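# Insert the peg fully into the plate hole in the box

## Task

Push the peg completely into the hole of the plate lying at the bottom of the open box, so that it stays seated on its own once the grippers let go; a peg that sits there only because the robot is still holding it does not count.

## Robot and tools

Robot: two arms, left_arm and right_arm, mounted facing each other across a table. Each ends in a two-finger parallel gripper. Names are labels only and say nothing about image sides. left_arm's base is on the +y side.

Frame: one scene frame for everything. Origin at the table centre, +z up, table surface at z = 0.020 m. Positions are in metres, orientations are quaternions written w first (qw, qx, qy, qz). In the gripper's own axes, the fingers extend along +x and close along y. The reported end_effector_position is the midpoint between the finger pads, roughly 3 to 4 cm short of the fingertips. Reported hand positions can be slightly wrong, more so when the arm is stretched out.

Row layout (used by execute_actions and move): 16 numbers, always both arms. First left_arm: x, y, z, qw, qx, qy, qz, opening; then right_arm in the same 8-number order. x, y, z and the quaternion are an absolute pose target in the scene frame, not an offset. Opening runs from -1 to 1: +1 is fully open (0.088 m), empty fingers touch near -0.80, and values below that close no further. Allow at least about 0.5 s for a full close. To hold a part, command roughly 0.07 below the grip_measured reading; a smaller margin grips more gently. To keep an arm still or keep its orientation, resend the same full pose (from the result before it was meant to stay) in every row, rather than copying a drifted quaternion.

execute_actions(actions): a list of actions; each action is a table of 0 to 15 rows, each row lasting one 1/30 s step; a short table repeats its final row to fill 15 steps. An empty list just reports state and images. An action is rejected for both arms if any target lies more than 0.6 m from that gripper's current position along any of the gripper's own axes; if the first action fails this or any action is malformed, nothing runs. Each step, the command is clipped to within 70 mm and 16 degrees of the measured pose, so far targets need several actions; afterwards an arm goes at most to its last clipped pose. Position wins over orientation when both cannot be met. The result lists step positions; HELD with an arm label means that arm's row was partly held back.

move(target, speed, blocking): target is one 16-number row as above (absolute poses). Both grippers travel straight lines ending at the same time, 0.5 to 10 s long; longer paths are cut at 10 s. speed is the path top speed in m/s, 0.002 to 0.5 (default 0.25), with rotation limited to twice that in rad/s. Openings are applied at the start. Moves ignore obstacles and the other arm, may lag, stray or overshoot speed near full reach. Faster moves and targets set deeper past a contact push harder. blocking=false returns after 0.5 s while motion continues; then use wait(0) to check, and call wait or stop before any new move or execute_actions. The result adds a move: line with the ending (done, off_target, moving, held, fault), any limits (paced = pose clipped; held = a check blocked steps, after which the arm can jump fast) and each gripper's distance to its pose. If only one arm is named, the other finished at rest.

wait(seconds): 0 to 10 s; arms hold their last command, a running move keeps going and the wait returns early when it ends.

stop(): brakes a running move; needs stopping distance, more when fast; fingers continue.

zoom_image(camera, region): enlarges part of the latest image of cam_head_left, cam_head_right, cam_left_wrist or cam_right_wrist; region is [x0, y0, x1, y1] in pixels, top-left origin, at most 504 by 504. All images are 504x504 and come in that camera order. Calibration (K, distortion, T_world_to_cam) is given per camera and may be off by a few degrees and millimetres; wrist camera poses follow the joints.

finished_scene(scene): pass the current scene number to end it irreversibly; the result says whether the goal was met and gives the next task. Replying without any tool call ends everything.

Result lines: the state line per arm gives gripper position, quaternion and velocities. Hand target lines show the pose each controller is now driving to. pose unreachable means the clearance check altered or blocked that arm's command. grip_measured is the finger opening on the command scale (may be off about 1 mm, and reads up to about 0.061 narrower while squeezing hard); the last joint value is the opening in metres. grip_effort_n is motor effort in newtons, negative closing, positive opening, saturating near 83 N, with a lingering offset when idle and n/a when unknown.

Cautions: friction can leave the gripper short or tilted and tiny moves may not happen, so check pose after each move and correct tilt. A joint torque reaching its load limit (waist 18, shoulder 22.3, elbow 22.2, wrist pitch 5.86, wrist yaw 5.84, wrist roll 5.48 N m, including held weight) freezes that arm for 10 s. Holding loads heats motors: warnings from 50 °C, a hold at 95 °C, and power loss if it does not cool. Never let the arms collide or press each other. Do not drop, slam or knock anything off the table; brief external tugs or pushes on objects can occur, so grip firmly. Release the peg only when it is fully seated, then confirm it stays.

Each tool is called by a JSON object that holds its "api" and its "payload".

## Session

{"api": "execute_actions", "payload": {"actions": []}}

Scene clock: 0.00 s.
left_arm: end_effector_position=(-0.1124, +0.2504, +0.2243) grip_measured=+1.000 grip_effort_n=n/a end_effector_quat_wxyz=(+0.610, +0.092, +0.787, -0.027) end_effector_velocity=(+0.001, +0.002, -0.000) end_effector_angular_velocity=(+0.005, -0.007, -0.010) | right_arm: end_effector_position=(+0.3176, -0.4478, +0.2550) grip_measured=+0.986 grip_effort_n=n/a end_effector_quat_wxyz=(+0.722, +0.272, +0.636, -0.028) end_effector_velocity=(-0.002, +0.001, -0.000) end_effector_angular_velocity=(+0.007, +0.004, +0.006)
Joint positions: left_arm=[-0.469  1.499  1.155 -1.338  0.243 -1.401  0.088] | right_arm=[-1.8    0.892  0.77  -1.281 -0.328  0.363  0.087]
Joint velocities: left_arm=[-0.002 -0.002 -0.002 -0.007 -0.007  0.007  0.   ] | right_arm=[-0.002 -0.002 -0.002 -0.007 -0.007 -0.007  0.   ]
Motor temperatures (°C, as the motors report them): left_arm=[25 28 25 27 25 25] | right_arm=[27 28 27 25 26 25]
Heat: left arm: hottest shoulder 28 °C (+0.0 °C/min); right arm: hottest shoulder 28 °C (+0.0 °C/min).
Hand target (left_arm): -0.112, +0.250, +0.224; +0.610, +0.092, +0.787, -0.027
Hand target (right_arm): +0.318, -0.448, +0.255; +0.722, +0.272, +0.636, -0.028

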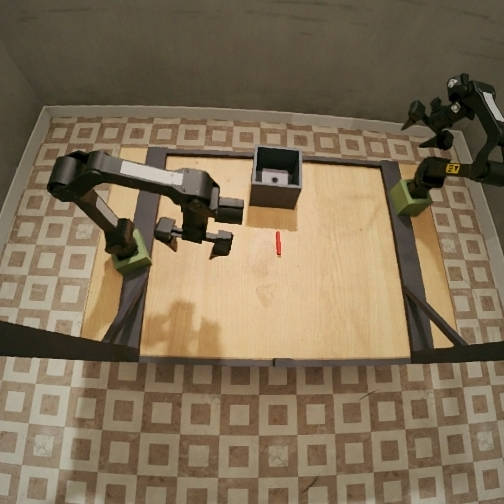

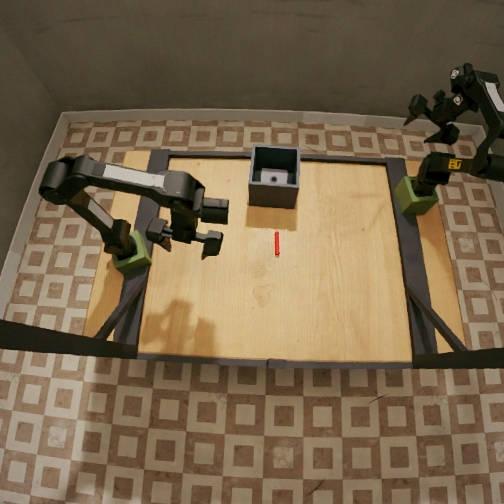

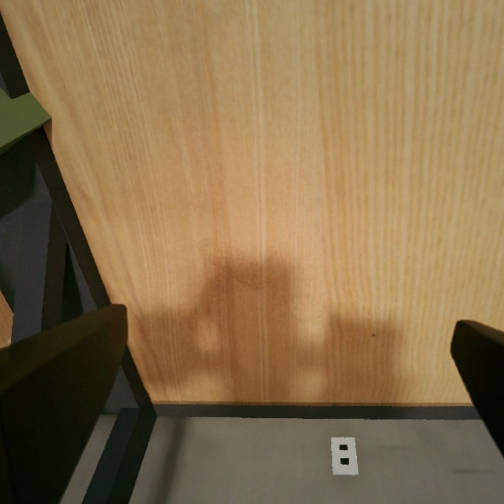

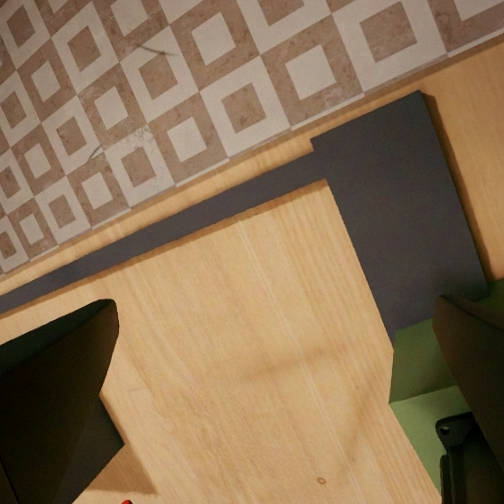

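{"api": "zoom_image", "payload": {"camera": "cam_head_left", "region": [220, 130, 340, 270]}}

Region (220, 130, 340, 270) of cam_head_left's 504x504 image, scaled by 3.600, with more detail than that image has; it fills the left 432 columns of this view, and the rest is white.

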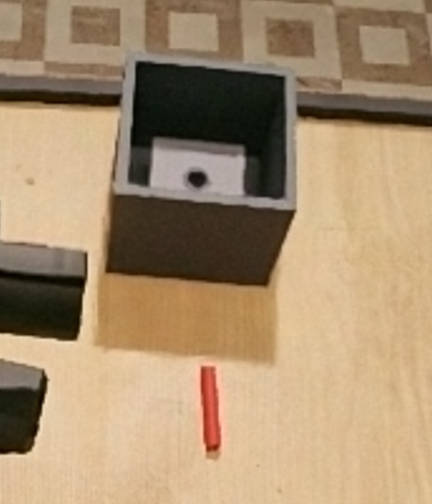

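{"api": "move", "payload": {"target": [-0.02,-0.008,0.14,0.707,0,0.707,0,0.2, 0.2,-0.25,0.3,0.707,0,0.707,0,1]}}

Scene clock: 21.07 s.
left_arm: end_effector_position=(-0.0234, -0.0072, +0.1451) grip_measured=+0.203 grip_effort_n=-14.7 end_effector_quat_wxyz=(+0.706, -0.001, +0.708, -0.006) end_effector_velocity=(+0.002, -0.001, -0.004) end_effector_angular_velocity=(+0.024, -0.020, -0.010) | right_arm: end_effector_position=(+0.2008, -0.2518, +0.2980) grip_measured=+0.986 grip_effort_n=-3.0 end_effector_quat_wxyz=(+0.709, -0.002, +0.705, -0.002) end_effector_velocity=(+0.001, -0.000, +0.001) end_effector_angular_velocity=(-0.003, -0.007, +0.024)
Joint positions: left_arm=[-0.353  2.513  2.307 -1.354  0.003 -1.461  0.049] | right_arm=[-0.243  1.428  1.298 -1.446  0.006  1.457  0.087]
Joint velocities: left_arm=[-0.002  0.037  0.051 -0.037 -0.022  0.007 -0.   ] | right_arm=[ 0.002  0.002  0.007 -0.007  0.007 -0.022 -0.   ]
Motor temperatures (°C, as the motors report them): left_arm=[25 30 27 27 25 25] | right_arm=[27 29 29 25 26 25]
Heat: left arm: hottest shoulder 30 °C (+5.7 °C/min); right arm: hottest shoulder 29 °C (+2.8 °C/min).
Hand target (left_arm): -0.022, -0.008, +0.139; +0.707, -0.000, +0.707, +0.000
Hand target (right_arm): +0.201, -0.249, +0.300; +0.711, -0.002, +0.703, -0.001
Off the commanded pose (left_arm): 0.006 m, 1 deg.
Off the commanded pose (right_arm): 0.003 m, 0 deg.
move: done
camera_calibration (this result's frames):
cam_left_wrist: T_world_to_cam=[[0.0555769, -0.998269, 0.0192495, 0.00270794], [-0.949771, -0.0469106, 0.30941, -0.0356305], [-0.307971, -0.0354786, -0.950734, 0.209902], [0, 0, 0, 1]] pos_world=[0.0306524, 0.00847884, 0.210533]
cam_right_wrist: T_world_to_cam=[[-0.00855998, -0.999904, 0.0108769, -0.243547], [-0.931048, 0.0119377, 0.364701, 0.108228], [-0.364796, -0.0070051, -0.931061, 0.425687], [0, 0, 0, 1]] pos_world=[0.25397, -0.241834, 0.359519]

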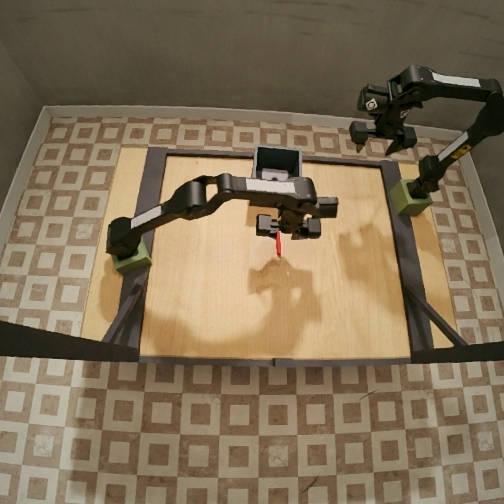

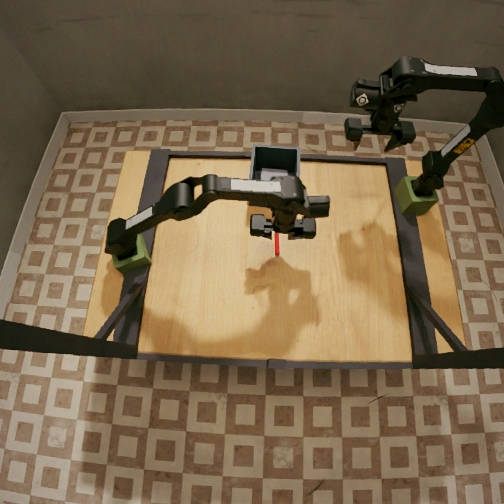

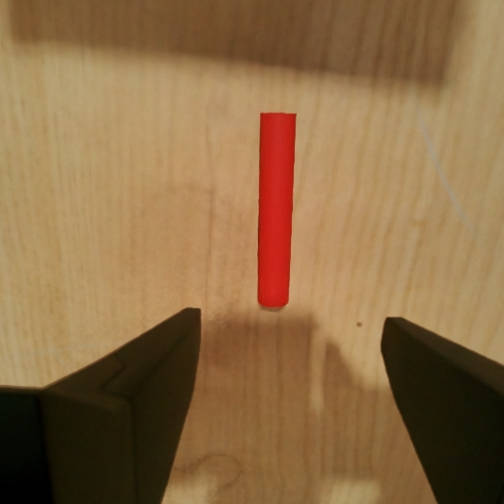

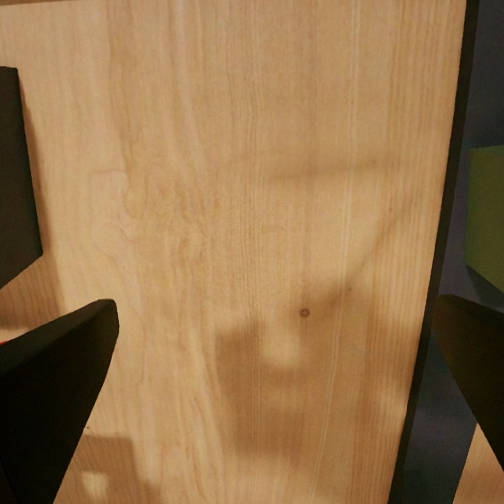

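{"api": "move", "payload": {"target": [-0.035,-0.009,0.062,0.707,0,0.707,0,0.2, 0.2,-0.25,0.3,0.707,0,0.707,0,1], "speed": 0.08}}

Scene clock: 28.10 s.
left_arm: end_effector_position=(-0.0340, -0.0117, +0.0715) grip_measured=+0.203 grip_effort_n=-14.7 end_effector_quat_wxyz=(+0.707, -0.006, +0.707, -0.008) end_effector_velocity=(-0.003, +0.002, +0.001) end_effector_angular_velocity=(+0.008, -0.007, -0.015) | right_arm: end_effector_position=(+0.2003, -0.2517, +0.2980) grip_measured=+0.986 grip_effort_n=-3.0 end_effector_quat_wxyz=(+0.708, -0.002, +0.706, -0.002) end_effector_velocity=(-0.001, -0.002, -0.000) end_effector_angular_velocity=(-0.006, +0.008, +0.005)
Joint positions: left_arm=[-0.375  2.562  2.103 -1.092  0.003 -1.488  0.049] | right_arm=[-0.243  1.429  1.299 -1.447  0.004  1.457  0.087]
Joint velocities: left_arm=[-0.007 -0.002 -0.002 -0.007 -0.007  0.007 -0.   ] | right_arm=[-0.002 -0.002 -0.002 -0.007 -0.007 -0.007 -0.   ]
Motor temperatures (°C, as the motors report them): left_arm=[25 33 27 27 25 25] | right_arm=[27 29 30 25 26 25]
Heat: left arm: hottest shoulder 33 °C (+10.7 °C/min); right arm: hottest elbow 30 °C (+4.3 °C/min).
Hand target (left_arm): -0.035, -0.009, +0.062; +0.707, -0.000, +0.707, +0.000
Hand target (right_arm): +0.200, -0.250, +0.300; +0.707, -0.000, +0.707, +0.000
Off the commanded pose (left_arm): 0.010 m, 1 deg.
Off the commanded pose (right_arm): 0.003 m, 0 deg.
move: off_target (left_arm)
camera_calibration (this result's frames):
cam_left_wrist: T_world_to_cam=[[0.0597466, -0.99779, 0.029081, -0.000399037], [-0.949844, -0.0478685, 0.309039, -0.0231288], [-0.306964, -0.0460864, -0.950605, 0.136441], [0, 0, 0, 1]] pos_world=[0.0199377, 0.0047828, 0.136861]
cam_right_wrist: T_world_to_cam=[[-0.00816461, -0.999902, 0.011397, -0.243703], [-0.930189, 0.0117772, 0.366891, 0.106955], [-0.366989, -0.00760581, -0.930194, 0.425587], [0, 0, 0, 1]] pos_world=[0.253685, -0.241702, 0.359416]

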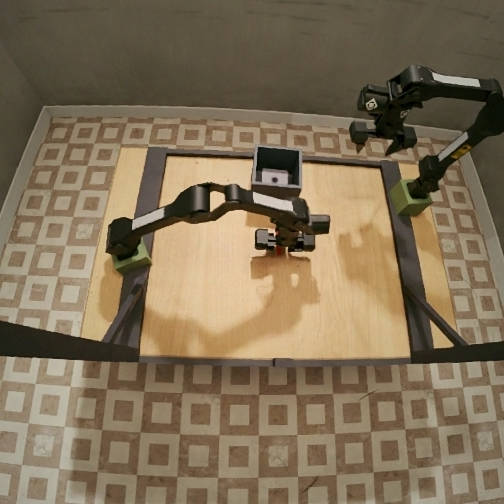

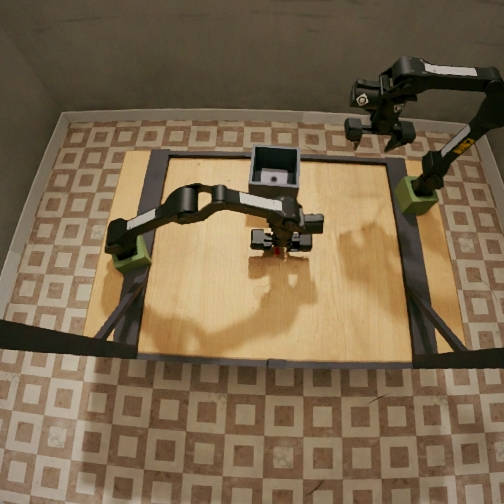

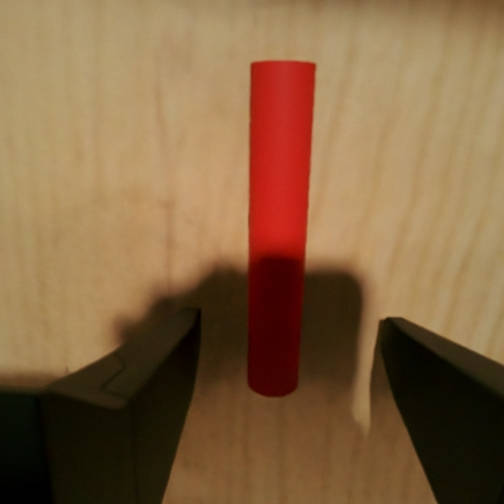

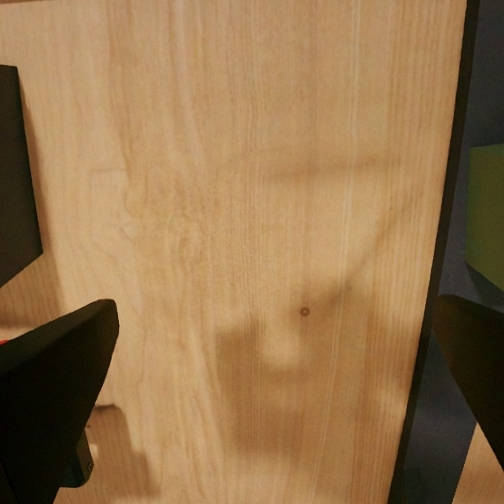

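{"api": "move", "payload": {"target": [-0.024,-0.005,0.058,0.707,0,0.707,0,0.2, 0.2,-0.25,0.3,0.707,0,0.707,0,1], "speed": 0.03}}

{"api": "move", "payload": {"target": [-0.024,-0.005,0.064,0.707,0,0.707,0,-0.65, 0.2,-0.25,0.3,0.707,0,0.707,0,1], "speed": 0.03}}

Scene clock: 35.80 s.
left_arm: end_effector_position=(-0.0292, -0.0097, +0.0660) grip_measured=+0.202 grip_effort_n=-14.2 end_effector_quat_wxyz=(+0.706, -0.005, +0.708, -0.009) end_effector_velocity=(-0.003, +0.002, +0.002) end_effector_angular_velocity=(+0.007, +0.008, -0.010) | right_arm: end_effector_position=(+0.2003, -0.2517, +0.2980) grip_measured=+0.986 grip_effort_n=-3.5 end_effector_quat_wxyz=(+0.708, -0.002, +0.706, -0.002) end_effector_velocity=(-0.000, +0.001, +0.001) end_effector_angular_velocity=(+0.013, +0.006, +0.005)
Joint positions: left_arm=[-0.365  2.562  2.081 -1.071  0.005 -1.473  0.049] | right_arm=[-0.243  1.429  1.299 -1.447  0.004  1.457  0.087]
Joint velocities: left_arm=[-0.002 -0.007 -0.007 -0.007  0.007  0.007 -0.   ] | right_arm=[-0.002 -0.007 -0.002  0.007 -0.007 -0.007 -0.   ]
Motor temperatures (°C, as the motors report them): left_arm=[25 36 28 27 25 25] | right_arm=[27 29 31 25 26 25]
Heat: left arm: hottest shoulder 36 °C (+13.4 °C/min); right arm: hottest elbow 31 °C (+5.0 °C/min).
Hand target (left_arm): -0.024, -0.005, +0.058; +0.707, +0.000, +0.707, +0.000
Hand target (right_arm): +0.200, -0.250, +0.300; +0.707, +0.000, +0.707, +0.000
Off the commanded pose (left_arm): 0.011 m, 1 deg.
Off the commanded pose (right_arm): 0.003 m, 0 deg.
move: off_target (left_arm)
camera_calibration (this result's frames):
cam_left_wrist: T_world_to_cam=[[0.0559585, -0.99805, 0.0276691, 0.00148804], [-0.949363, -0.0446069, 0.310998, -0.0169034], [-0.309157, -0.043671, -0.950008, 0.13265], [0, 0, 0, 1]] pos_world=[0.024879, 0.0065241, 0.131234]
cam_right_wrist: T_world_to_cam=[[-0.00816461, -0.999902, 0.011397, -0.243703], [-0.930189, 0.0117772, 0.366891, 0.106955], [-0.366989, -0.00760581, -0.930194, 0.425587], [0, 0, 0, 1]] pos_world=[0.253685, -0.241702, 0.359416]

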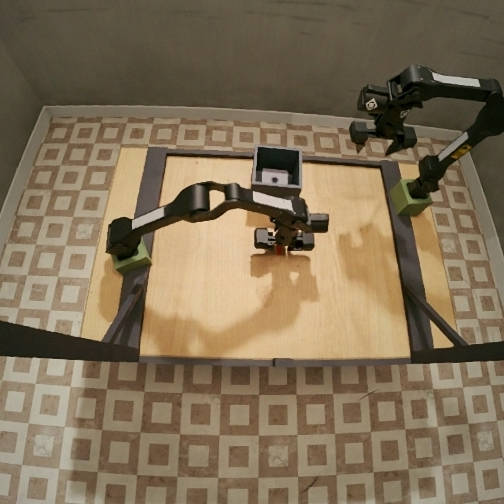

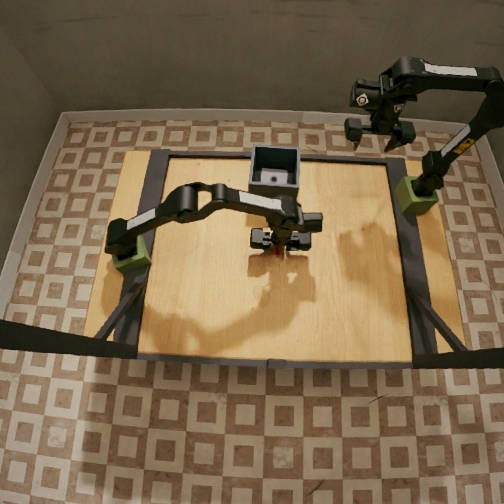

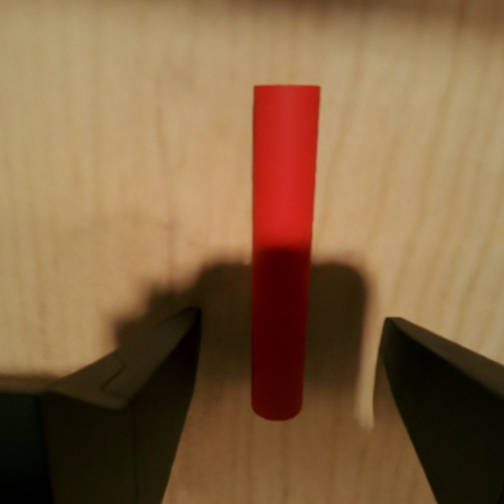

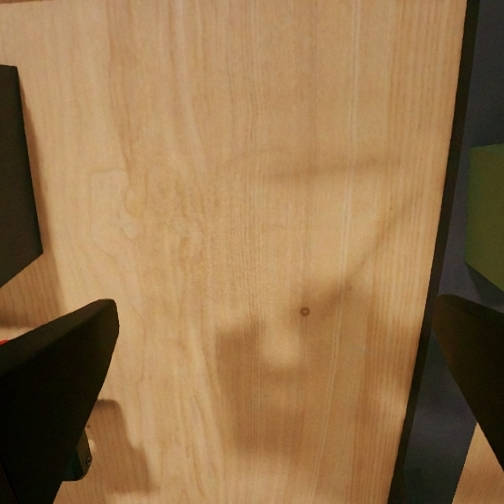

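Scene clock: 36.50 s.
left_arm: end_effector_position=(-0.0278, -0.0085, +0.0661) grip_measured=-0.566 grip_effort_n=-83.5 end_effector_quat_wxyz=(+0.706, -0.004, +0.708, -0.006) end_effector_velocity=(-0.001, +0.005, +0.000) end_effector_angular_velocity=(+0.023, -0.005, +0.020) | right_arm: end_effector_position=(+0.2003, -0.2517, +0.2980) grip_measured=+0.986 grip_effort_n=-3.5 end_effector_quat_wxyz=(+0.708, -0.002, +0.706, -0.002) end_effector_velocity=(-0.001, -0.005, -0.000) end_effector_angular_velocity=(-0.021, +0.010, +0.019)
Joint positions: left_arm=[-0.362  2.562  2.081 -1.076  0.005 -1.473  0.011] | right_arm=[-0.243  1.429  1.299 -1.447  0.004  1.457  0.087]
Joint velocities: left_arm=[-0.002 -0.002 -0.002 -0.022 -0.007 -0.022 -0.   ] | right_arm=[-0.002 -0.002 -0.002 -0.022 -0.007 -0.022 -0.   ]
Motor temperatures (°C, as the motors report them): left_arm=[25 36 28 27 25 25] | right_arm=[27 29 31 25 26 25]
Heat: left arm: hottest shoulder 36 °C (+13.2 °C/min); right arm: hottest elbow 31 °C (+4.9 °C/min).
Hand target (left_arm): -0.024, -0.005, +0.064; +0.707, -0.000, +0.707, -0.000
Hand target (right_arm): +0.200, -0.250, +0.300; +0.707, +0.000, +0.707, +0.000
Off the commanded pose (left_arm): 0.006 m, 1 deg.
Off the commanded pose (right_arm): 0.003 m, 0 deg.
move: done
camera_calibration (this result's frames):
cam_left_wrist: T_world_to_cam=[[0.0590159, -0.997999, 0.0227146, 0.00300968], [-0.949077, -0.0490399, 0.311204, -0.0155988], [-0.309467, -0.0399239, -0.950072, 0.133231], [0, 0, 0, 1]] pos_world=[0.0262486, 0.0075578, 0.131365]
cam_right_wrist: T_world_to_cam=[[-0.00816461, -0.999902, 0.011397, -0.243703], [-0.930189, 0.0117772, 0.366891, 0.106955], [-0.366989, -0.00760581, -0.930194, 0.425587], [0, 0, 0, 1]] pos_world=[0.253685, -0.241702, 0.359416]

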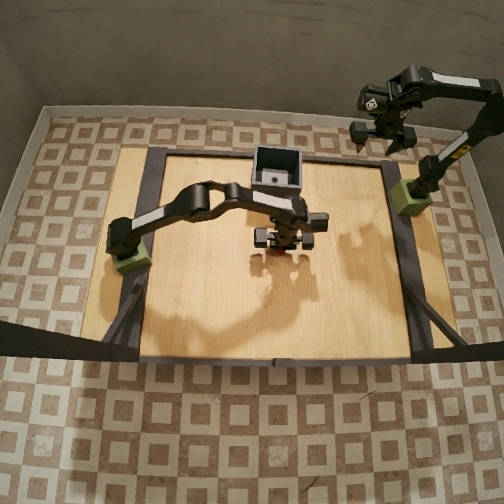

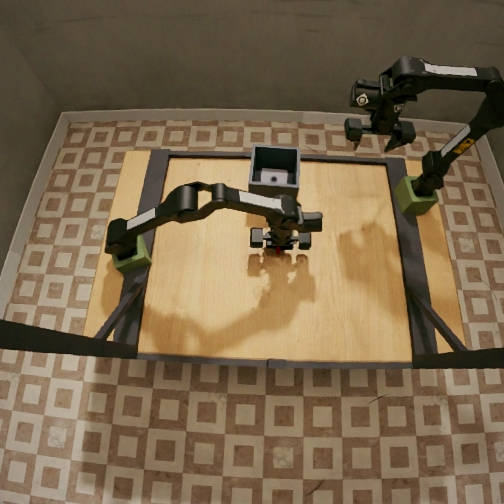

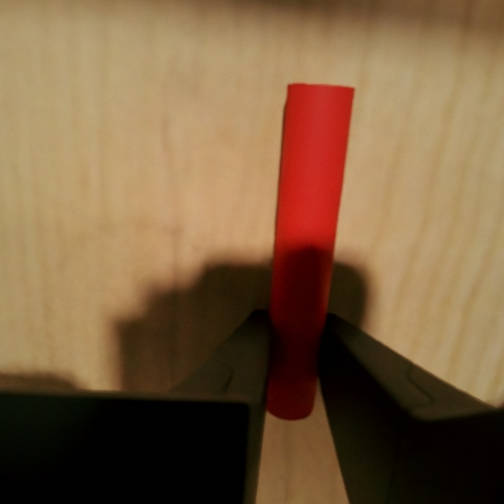

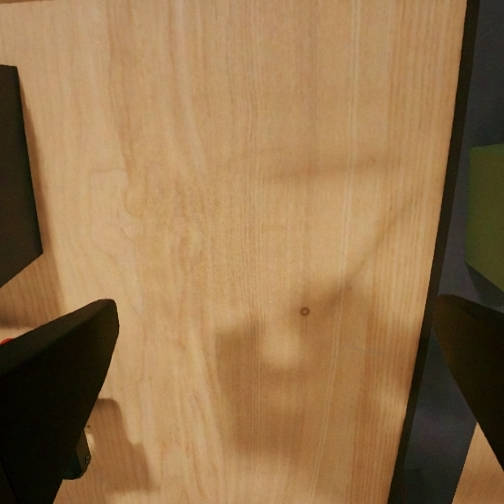

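{"api": "move", "payload": {"target": [-0.024,0.03,0.13,0.707,0,0.707,0,-0.65, 0.2,-0.25,0.3,0.707,0,0.707,0,1], "speed": 0.12}}

{"api": "move", "payload": {"target": [0.0,-0.06,0.10,0.707,0,0,-0.707,-0.65, 0.02,-0.12,0.27,0.707,0,0.707,0,0.0], "speed": 0.3}}

Scene clock: 47.67 s.
left_arm: end_effector_position=(-0.0254, +0.0297, +0.1198) grip_measured=-0.566 grip_effort_n=-83.5 end_effector_quat_wxyz=(+0.705, +0.006, +0.709, +0.007) end_effector_velocity=(-0.002, -0.002, +0.005) end_effector_angular_velocity=(-0.016, -0.009, -0.000) | right_arm: end_effector_position=(+0.2003, -0.2517, +0.2980) grip_measured=+0.986 grip_effort_n=-3.0 end_effector_quat_wxyz=(+0.708, -0.002, +0.706, -0.002) end_effector_velocity=(-0.001, -0.003, -0.001) end_effector_angular_velocity=(-0.011, +0.009, +0.005)
Joint positions: left_arm=[-0.349  2.361  1.932 -1.161  0.003 -1.465  0.011] | right_arm=[-0.243  1.429  1.299 -1.447  0.004  1.457  0.087]
Joint velocities: left_arm=[-0.007 -0.012 -0.002  0.007 -0.007 -0.007 -0.   ] | right_arm=[-0.002 -0.002 -0.007 -0.007 -0.007 -0.007 -0.   ]
Motor temperatures (°C, as the motors report them): left_arm=[25 42 28 27 25 25] | right_arm=[27 30 31 25 26 25]
Heat: left arm: hottest shoulder 42 °C (+17.6 °C/min); right arm: hottest elbow 31 °C (+3.8 °C/min).
Hand target (left_arm): -0.024, +0.030, +0.130; +0.707, +0.000, +0.707, +0.000
Hand target (right_arm): +0.200, -0.250, +0.300; +0.707, +0.000, +0.707, +0.000
Off the commanded pose (left_arm): 0.010 m, 1 deg.
Off the commanded pose (right_arm): 0.003 m, 0 deg.
move: off_target (left_arm)
camera_calibration (this result's frames):
cam_left_wrist: T_world_to_cam=[[0.0639708, -0.997897, -0.0104707, 0.043855], [-0.948222, -0.0640505, 0.311084, -0.0276057], [-0.3111, -0.00997176, -0.950325, 0.185673], [0, 0, 0, 1]] pos_world=[0.028781, 0.0438461, 0.185496]
cam_right_wrist: T_world_to_cam=[[-0.00816461, -0.999902, 0.011397, -0.243703], [-0.930189, 0.0117772, 0.366891, 0.106955], [-0.366989, -0.00760581, -0.930194, 0.425587], [0, 0, 0, 1]] pos_world=[0.253685, -0.241702, 0.359416]

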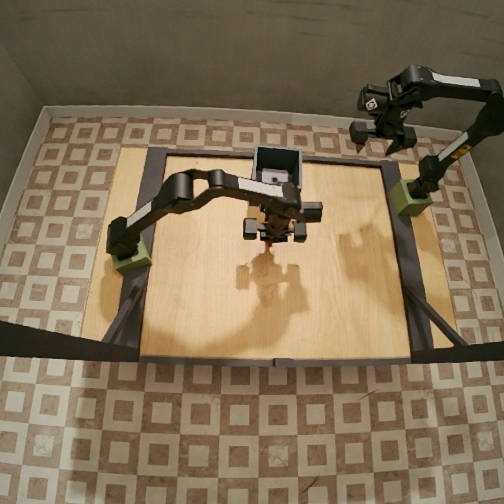

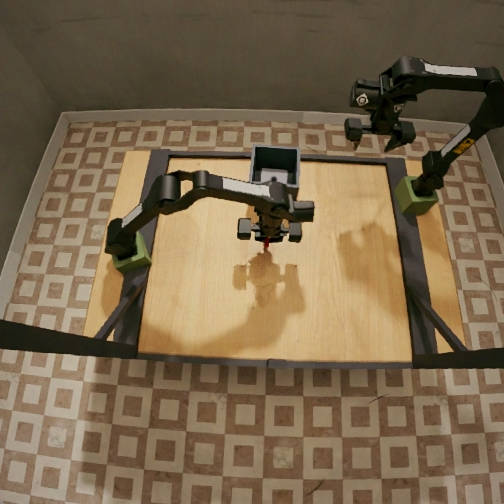

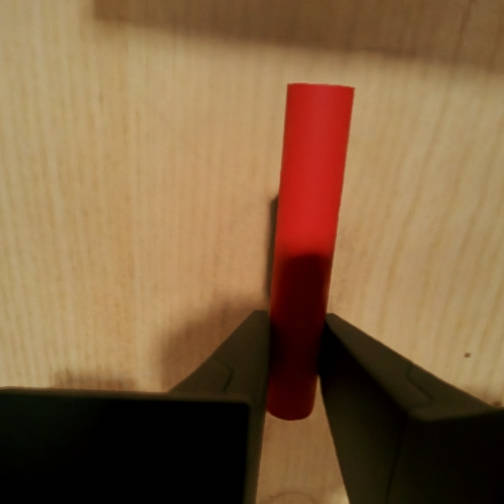

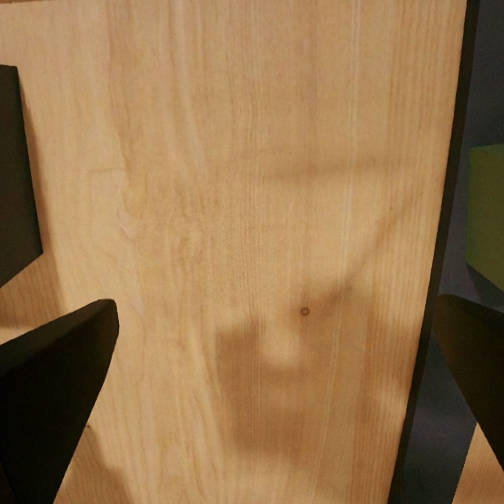

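Scene clock: 51.80 s.
left_arm: end_effector_position=(-0.0018, -0.0586, +0.1058) grip_measured=-0.566 grip_effort_n=-83.5 end_effector_quat_wxyz=(+0.709, -0.005, +0.002, -0.705) end_effector_velocity=(-0.003, +0.000, -0.007) end_effector_angular_velocity=(+0.017, -0.004, -0.010) | right_arm: end_effector_position=(+0.0221, -0.1216, +0.2699) grip_measured=+0.003 grip_effort_n=-17.0 end_effector_quat_wxyz=(+0.708, +0.002, +0.706, +0.001) end_effector_velocity=(-0.000, +0.000, -0.001) end_effector_angular_velocity=(-0.010, +0.004, -0.010)
Joint positions: left_arm=[-0.276  2.567  1.093  1.478  0.174 -0.011  0.011] | right_arm=[ 0.269  2.042  1.904 -1.431  0.004  1.971  0.039]
Joint velocities: left_arm=[-0.002  0.012  0.002 -0.007  0.007  0.007 -0.   ] | right_arm=[-0.002  0.007  0.007 -0.007 -0.007  0.007 -0.   ]
Motor temperatures (°C, as the motors report them): left_arm=[25 43 28 28 25 25] | right_arm=[27 31 31 25 26 25]
Heat: left arm: hottest shoulder 43 °C (+17.4 °C/min); right arm: hottest shoulder 31 °C (+3.5 °C/min).
Hand target (left_arm): -0.001, -0.059, +0.101; +0.709, -0.002, +0.002, -0.705
Hand target (right_arm): +0.020, -0.120, +0.269; +0.708, +0.001, +0.706, +0.001
Off the commanded pose (left_arm): 0.006 m, 1 deg.
Off the commanded pose (right_arm): 0.003 m, 0 deg.
move: done
camera_calibration (this result's frames):
cam_left_wrist: T_world_to_cam=[[-0.997401, 0.00238247, 0.0720149, 0.0021088], [-0.0679045, 0.303204, -0.950503, 0.15003], [-0.0240998, -0.952923, -0.302255, 0.0555522], [0, 0, 0, 1]] pos_world=[0.0136298, 0.0074422, 0.159243]
cam_right_wrist: T_world_to_cam=[[-0.00968816, -0.999952, 0.00152118, -0.112012], [-0.929983, 0.00956928, 0.367477, -0.0504715], [-0.367474, 0.0021455, -0.930031, 0.336204], [0, 0, 0, 1]] pos_world=[0.0755234, -0.112245, 0.331398]

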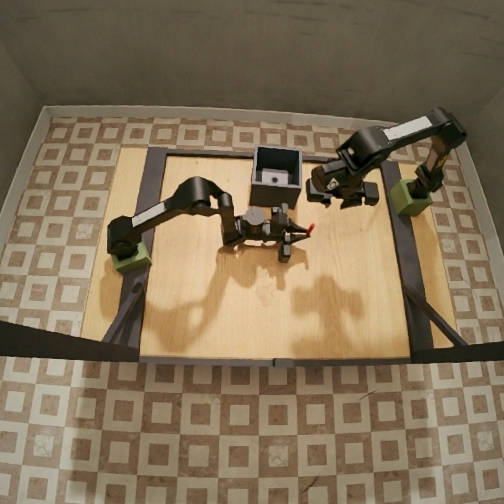

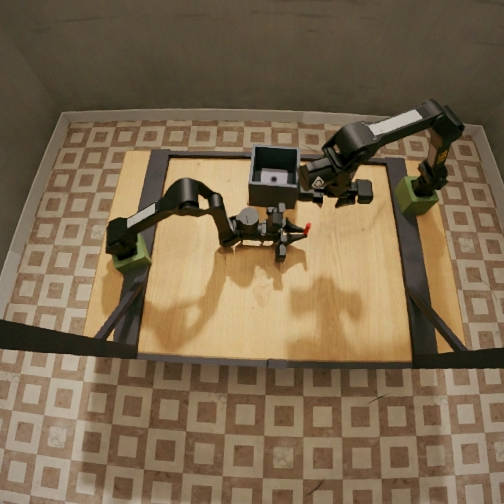

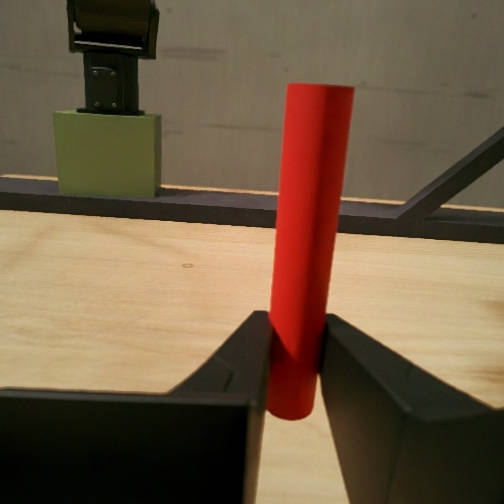

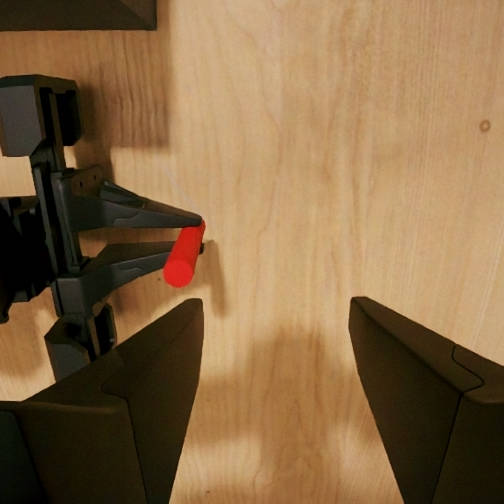

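{"api": "move", "payload": {"target": [0.0,-0.06,0.10,0.707,0,0,-0.707,-0.65, -0.003,-0.077,0.215,0.707,0,0.707,0,0.0], "speed": 0.1}}

Scene clock: 59.40 s.
left_arm: end_effector_position=(-0.0009, -0.0597, +0.1057) grip_measured=-0.566 grip_effort_n=-83.5 end_effector_quat_wxyz=(+0.707, -0.004, -0.001, -0.707) end_effector_velocity=(-0.000, +0.001, -0.007) end_effector_angular_velocity=(+0.026, +0.012, +0.005) | right_arm: end_effector_position=(+0.0001, -0.0794, +0.2172) grip_measured=+0.003 grip_effort_n=-16.5 end_effector_quat_wxyz=(+0.708, +0.000, +0.706, +0.000) end_effector_velocity=(-0.002, -0.002, -0.002) end_effector_angular_velocity=(-0.014, +0.002, -0.005)
Joint positions: left_arm=[-0.272  2.572  1.101  1.479  0.183 -0.005  0.011] | right_arm=[ 0.278  2.254  2.027 -1.345  0.004  1.979  0.039]
Joint velocities: left_arm=[-0.002  0.002 -0.002 -0.022 -0.007 -0.007 -0.   ] | right_arm=[ 0.002  0.007  0.002 -0.007 -0.007  0.007  0.   ]
Motor temperatures (°C, as the motors report them): left_arm=[25 42 28 30 25 25] | right_arm=[27 32 32 25 26 25]
Heat: left arm: hottest shoulder 42 °C (+14.1 °C/min); right arm: hottest shoulder 32 °C (+4.0 °C/min).
Hand target (left_arm): -0.000, -0.060, +0.100; +0.707, -0.000, -0.000, -0.707
Hand target (right_arm): -0.003, -0.077, +0.215; +0.707, +0.000, +0.707, +0.000
Off the commanded pose (left_arm): 0.006 m, 0 deg.
Off the commanded pose (right_arm): 0.004 m, 0 deg.
move: done
camera_calibration (this result's frames):
cam_left_wrist: T_world_to_cam=[[-0.99784, 0.00831335, 0.0651653, 0.00406413], [-0.059676, 0.30003, -0.952061, 0.150272], [-0.0274664, -0.953894, -0.298886, 0.0540632], [0, 0, 0, 1]] pos_world=[0.0145079, 0.00645057, 0.158962]
cam_right_wrist: T_world_to_cam=[[-0.00930884, -0.999947, 0.0044413, -0.0705722], [-0.930292, 0.010289, 0.366676, -0.0517599], [-0.366702, -0.000718371, -0.930338, 0.278776], [0, 0, 0, 1]] pos_world=[0.0534191, -0.0698357, 0.278648]

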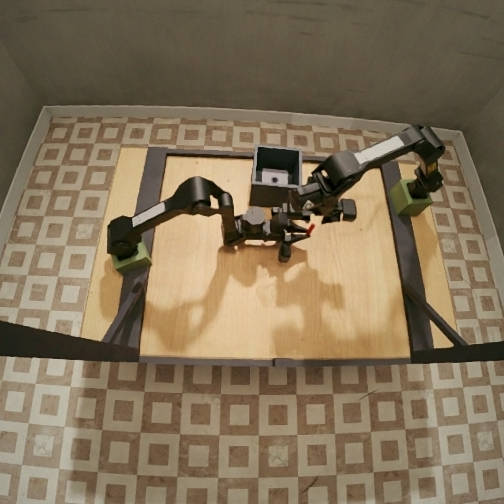

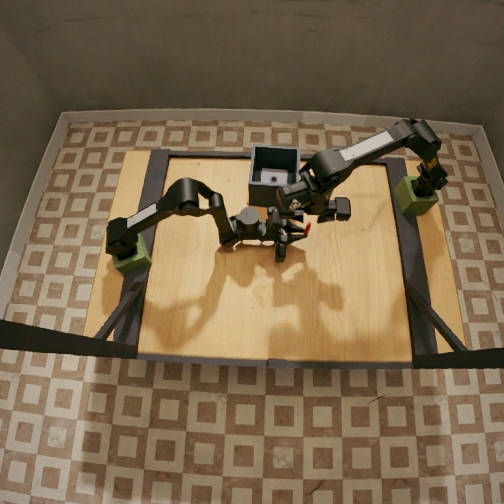

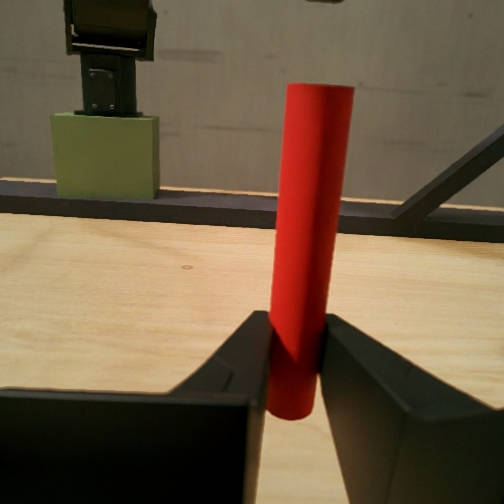

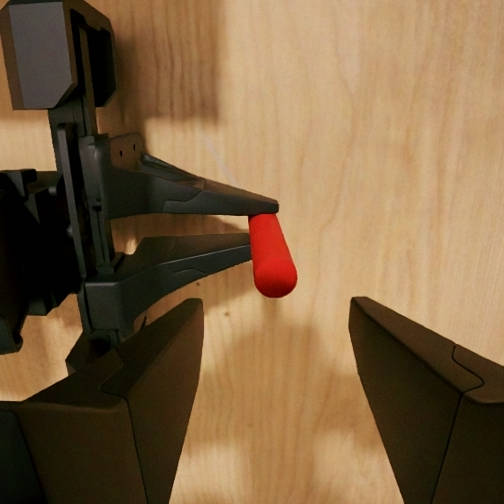

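Aligned. Lower so the tips overlap the peg by about 2.5 cm.

{"api": "move", "payload": {"target": [0.0,-0.06,0.10,0.707,0,0,-0.707,-0.65, -0.001,-0.079,0.17,0.707,0,0.707,0,0.0], "speed": 0.05}}

Scene clock: 65.67 s.
left_arm: end_effector_position=(-0.0010, -0.0597, +0.1057) grip_measured=-0.566 grip_effort_n=-83.5 end_effector_quat_wxyz=(+0.707, -0.004, -0.001, -0.707) end_effector_velocity=(-0.000, +0.001, +0.000) end_effector_angular_velocity=(+0.007, +0.009, +0.005) | right_arm: end_effector_position=(-0.0012, -0.0765, +0.1777) grip_measured=+0.003 grip_effort_n=-16.5 end_effector_quat_wxyz=(+0.706, +0.007, +0.709, +0.007) end_effector_velocity=(-0.000, +0.001, +0.000) end_effector_angular_velocity=(+0.004, +0.010, -0.010)
Joint positions: left_arm=[-0.272  2.572  1.101  1.479  0.184 -0.005  0.011] | right_arm=[ 0.278  2.26   1.881 -1.172  0.004  1.979  0.039]
Joint velocities: left_arm=[-0.002 -0.007 -0.007 -0.007 -0.007 -0.007 -0.001] | right_arm=[-0.002 -0.002 -0.002  0.007 -0.007  0.007 -0.   ]
Motor temperatures (°C, as the motors report them): left_arm=[25 42 28 30 25 25] | right_arm=[27 34 32 25 26 25]
Heat: left arm: hottest shoulder 42 °C (+14.1 °C/min); right arm: hottest shoulder 34 °C (+6.0 °C/min).
Hand target (left_arm): -0.000, -0.060, +0.100; +0.707, -0.000, +0.000, -0.707
Hand target (right_arm): -0.001, -0.079, +0.170; +0.707, -0.000, +0.707, -0.000
Off the commanded pose (left_arm): 0.006 m, 0 deg.
Off the commanded pose (right_arm): 0.008 m, 1 deg.
move: done
camera_calibration (this result's frames):
cam_left_wrist: T_world_to_cam=[[-0.997837, 0.00869396, 0.0651625, 0.00402986], [-0.0595589, 0.300053, -0.952061, 0.15027], [-0.0278294, -0.953883, -0.298886, 0.0540619], [0, 0, 0, 1]] pos_world=[0.0144756, 0.00644461, 0.158962]
cam_right_wrist: T_world_to_cam=[[-0.00934526, -0.999863, -0.0136921, -0.0642771], [-0.927376, 0.00354463, 0.374114, -0.0403244], [-0.374014, 0.0161939, -0.927282, 0.242354], [0, 0, 0, 1]] pos_world=[0.0526472, -0.06805, 0.238936]

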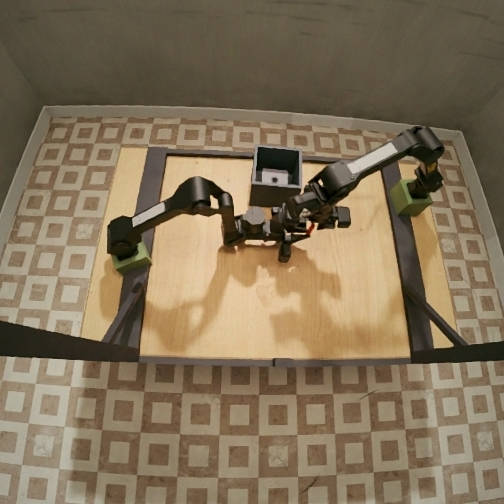

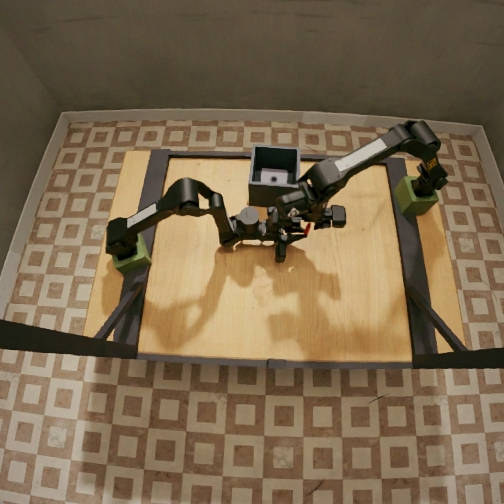

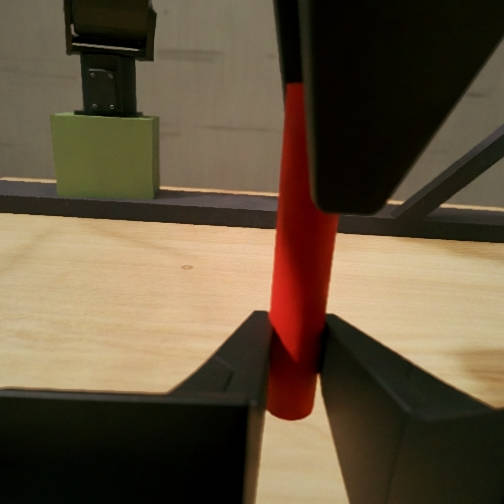

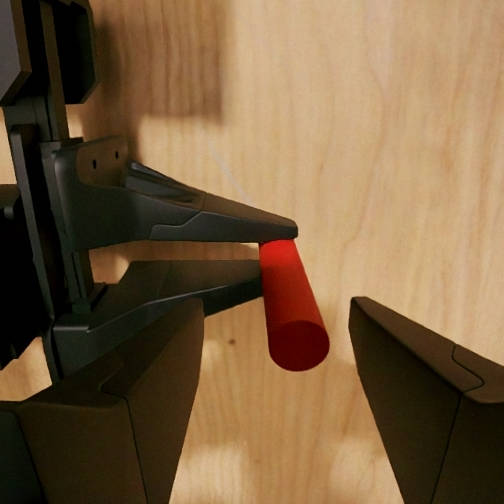

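{"api": "move", "payload": {"target": [0.0,-0.06,0.10,0.707,0,0,-0.707,-0.65, 0.005,-0.084,0.172,0.707,0,0.707,0,-0.3], "speed": 0.03}}

Scene clock: 69.87 s.
left_arm: end_effector_position=(-0.0008, -0.0596, +0.1055) grip_measured=-0.566 grip_effort_n=-83.5 end_effector_quat_wxyz=(+0.707, -0.004, -0.001, -0.707) end_effector_velocity=(-0.000, +0.001, +0.001) end_effector_angular_velocity=(-0.002, +0.022, +0.005) | right_arm: end_effector_position=(+0.0037, -0.0827, +0.1688) grip_measured=-0.297 grip_effort_n=-16.5 end_effector_quat_wxyz=(+0.709, -0.002, +0.705, -0.001) end_effector_velocity=(+0.003, -0.001, +0.005) end_effector_angular_velocity=(+0.005, -0.006, +0.005)
Joint positions: left_arm=[-0.272  2.573  1.101  1.479  0.184 -0.005  0.011] | right_arm=[ 0.273  2.256  1.839 -1.16   0.004  1.974  0.024]
Joint velocities: left_arm=[-0.002 -0.002 -0.007  0.007 -0.007 -0.022 -0.   ] | right_arm=[-0.002 -0.017 -0.007 -0.007  0.007 -0.007 -0.   ]
Motor temperatures (°C, as the motors report them): left_arm=[25 42 28 31 25 25] | right_arm=[27 35 32 25 26 25]
Heat: left arm: hottest shoulder 42 °C (+13.0 °C/min); right arm: hottest shoulder 35 °C (+7.0 °C/min).
Hand target (left_arm): +0.000, -0.060, +0.100; +0.707, +0.000, +0.000, -0.707
Hand target (right_arm): +0.005, -0.084, +0.172; +0.707, -0.000, +0.707, -0.000
Off the commanded pose (left_arm): 0.006 m, 0 deg.
Off the commanded pose (right_arm): 0.004 m, 0 deg.
move: done
camera_calibration (this result's frames):
cam_left_wrist: T_world_to_cam=[[-0.997835, 0.00828886, 0.0652355, 0.00420861], [-0.05974, 0.300387, -0.951945, 0.150081], [-0.0274865, -0.953781, -0.299242, 0.0541117], [0, 0, 0, 1]] pos_world=[0.0146527, 0.0064934, 0.158787]
cam_right_wrist: T_world_to_cam=[[-0.00856047, -0.99992, 0.00935503, -0.0745302], [-0.931067, 0.0113828, 0.364669, -0.0302027], [-0.364747, -0.00558842, -0.93109, 0.234865], [0, 0, 0, 1]] pos_world=[0.0569073, -0.0728679, 0.230392]

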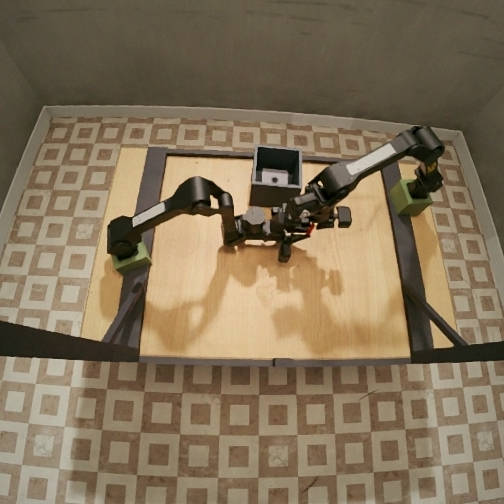

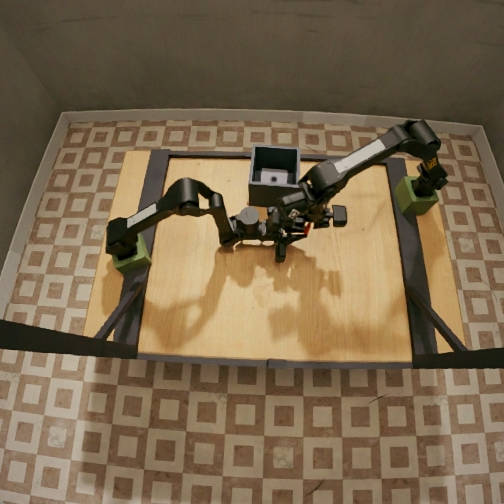

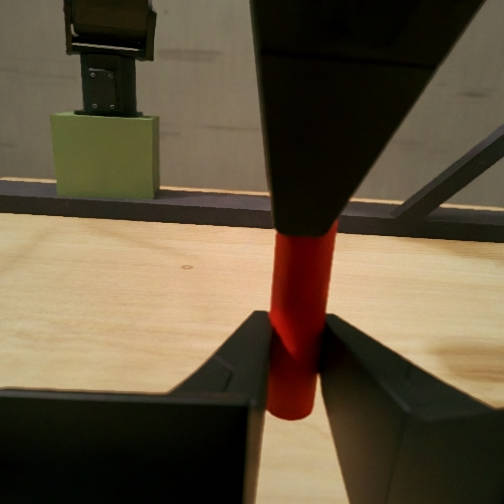

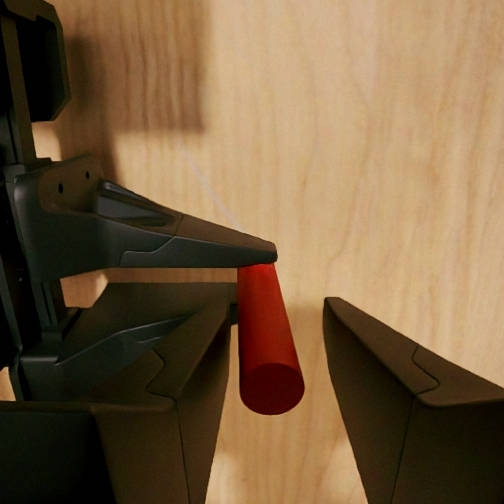

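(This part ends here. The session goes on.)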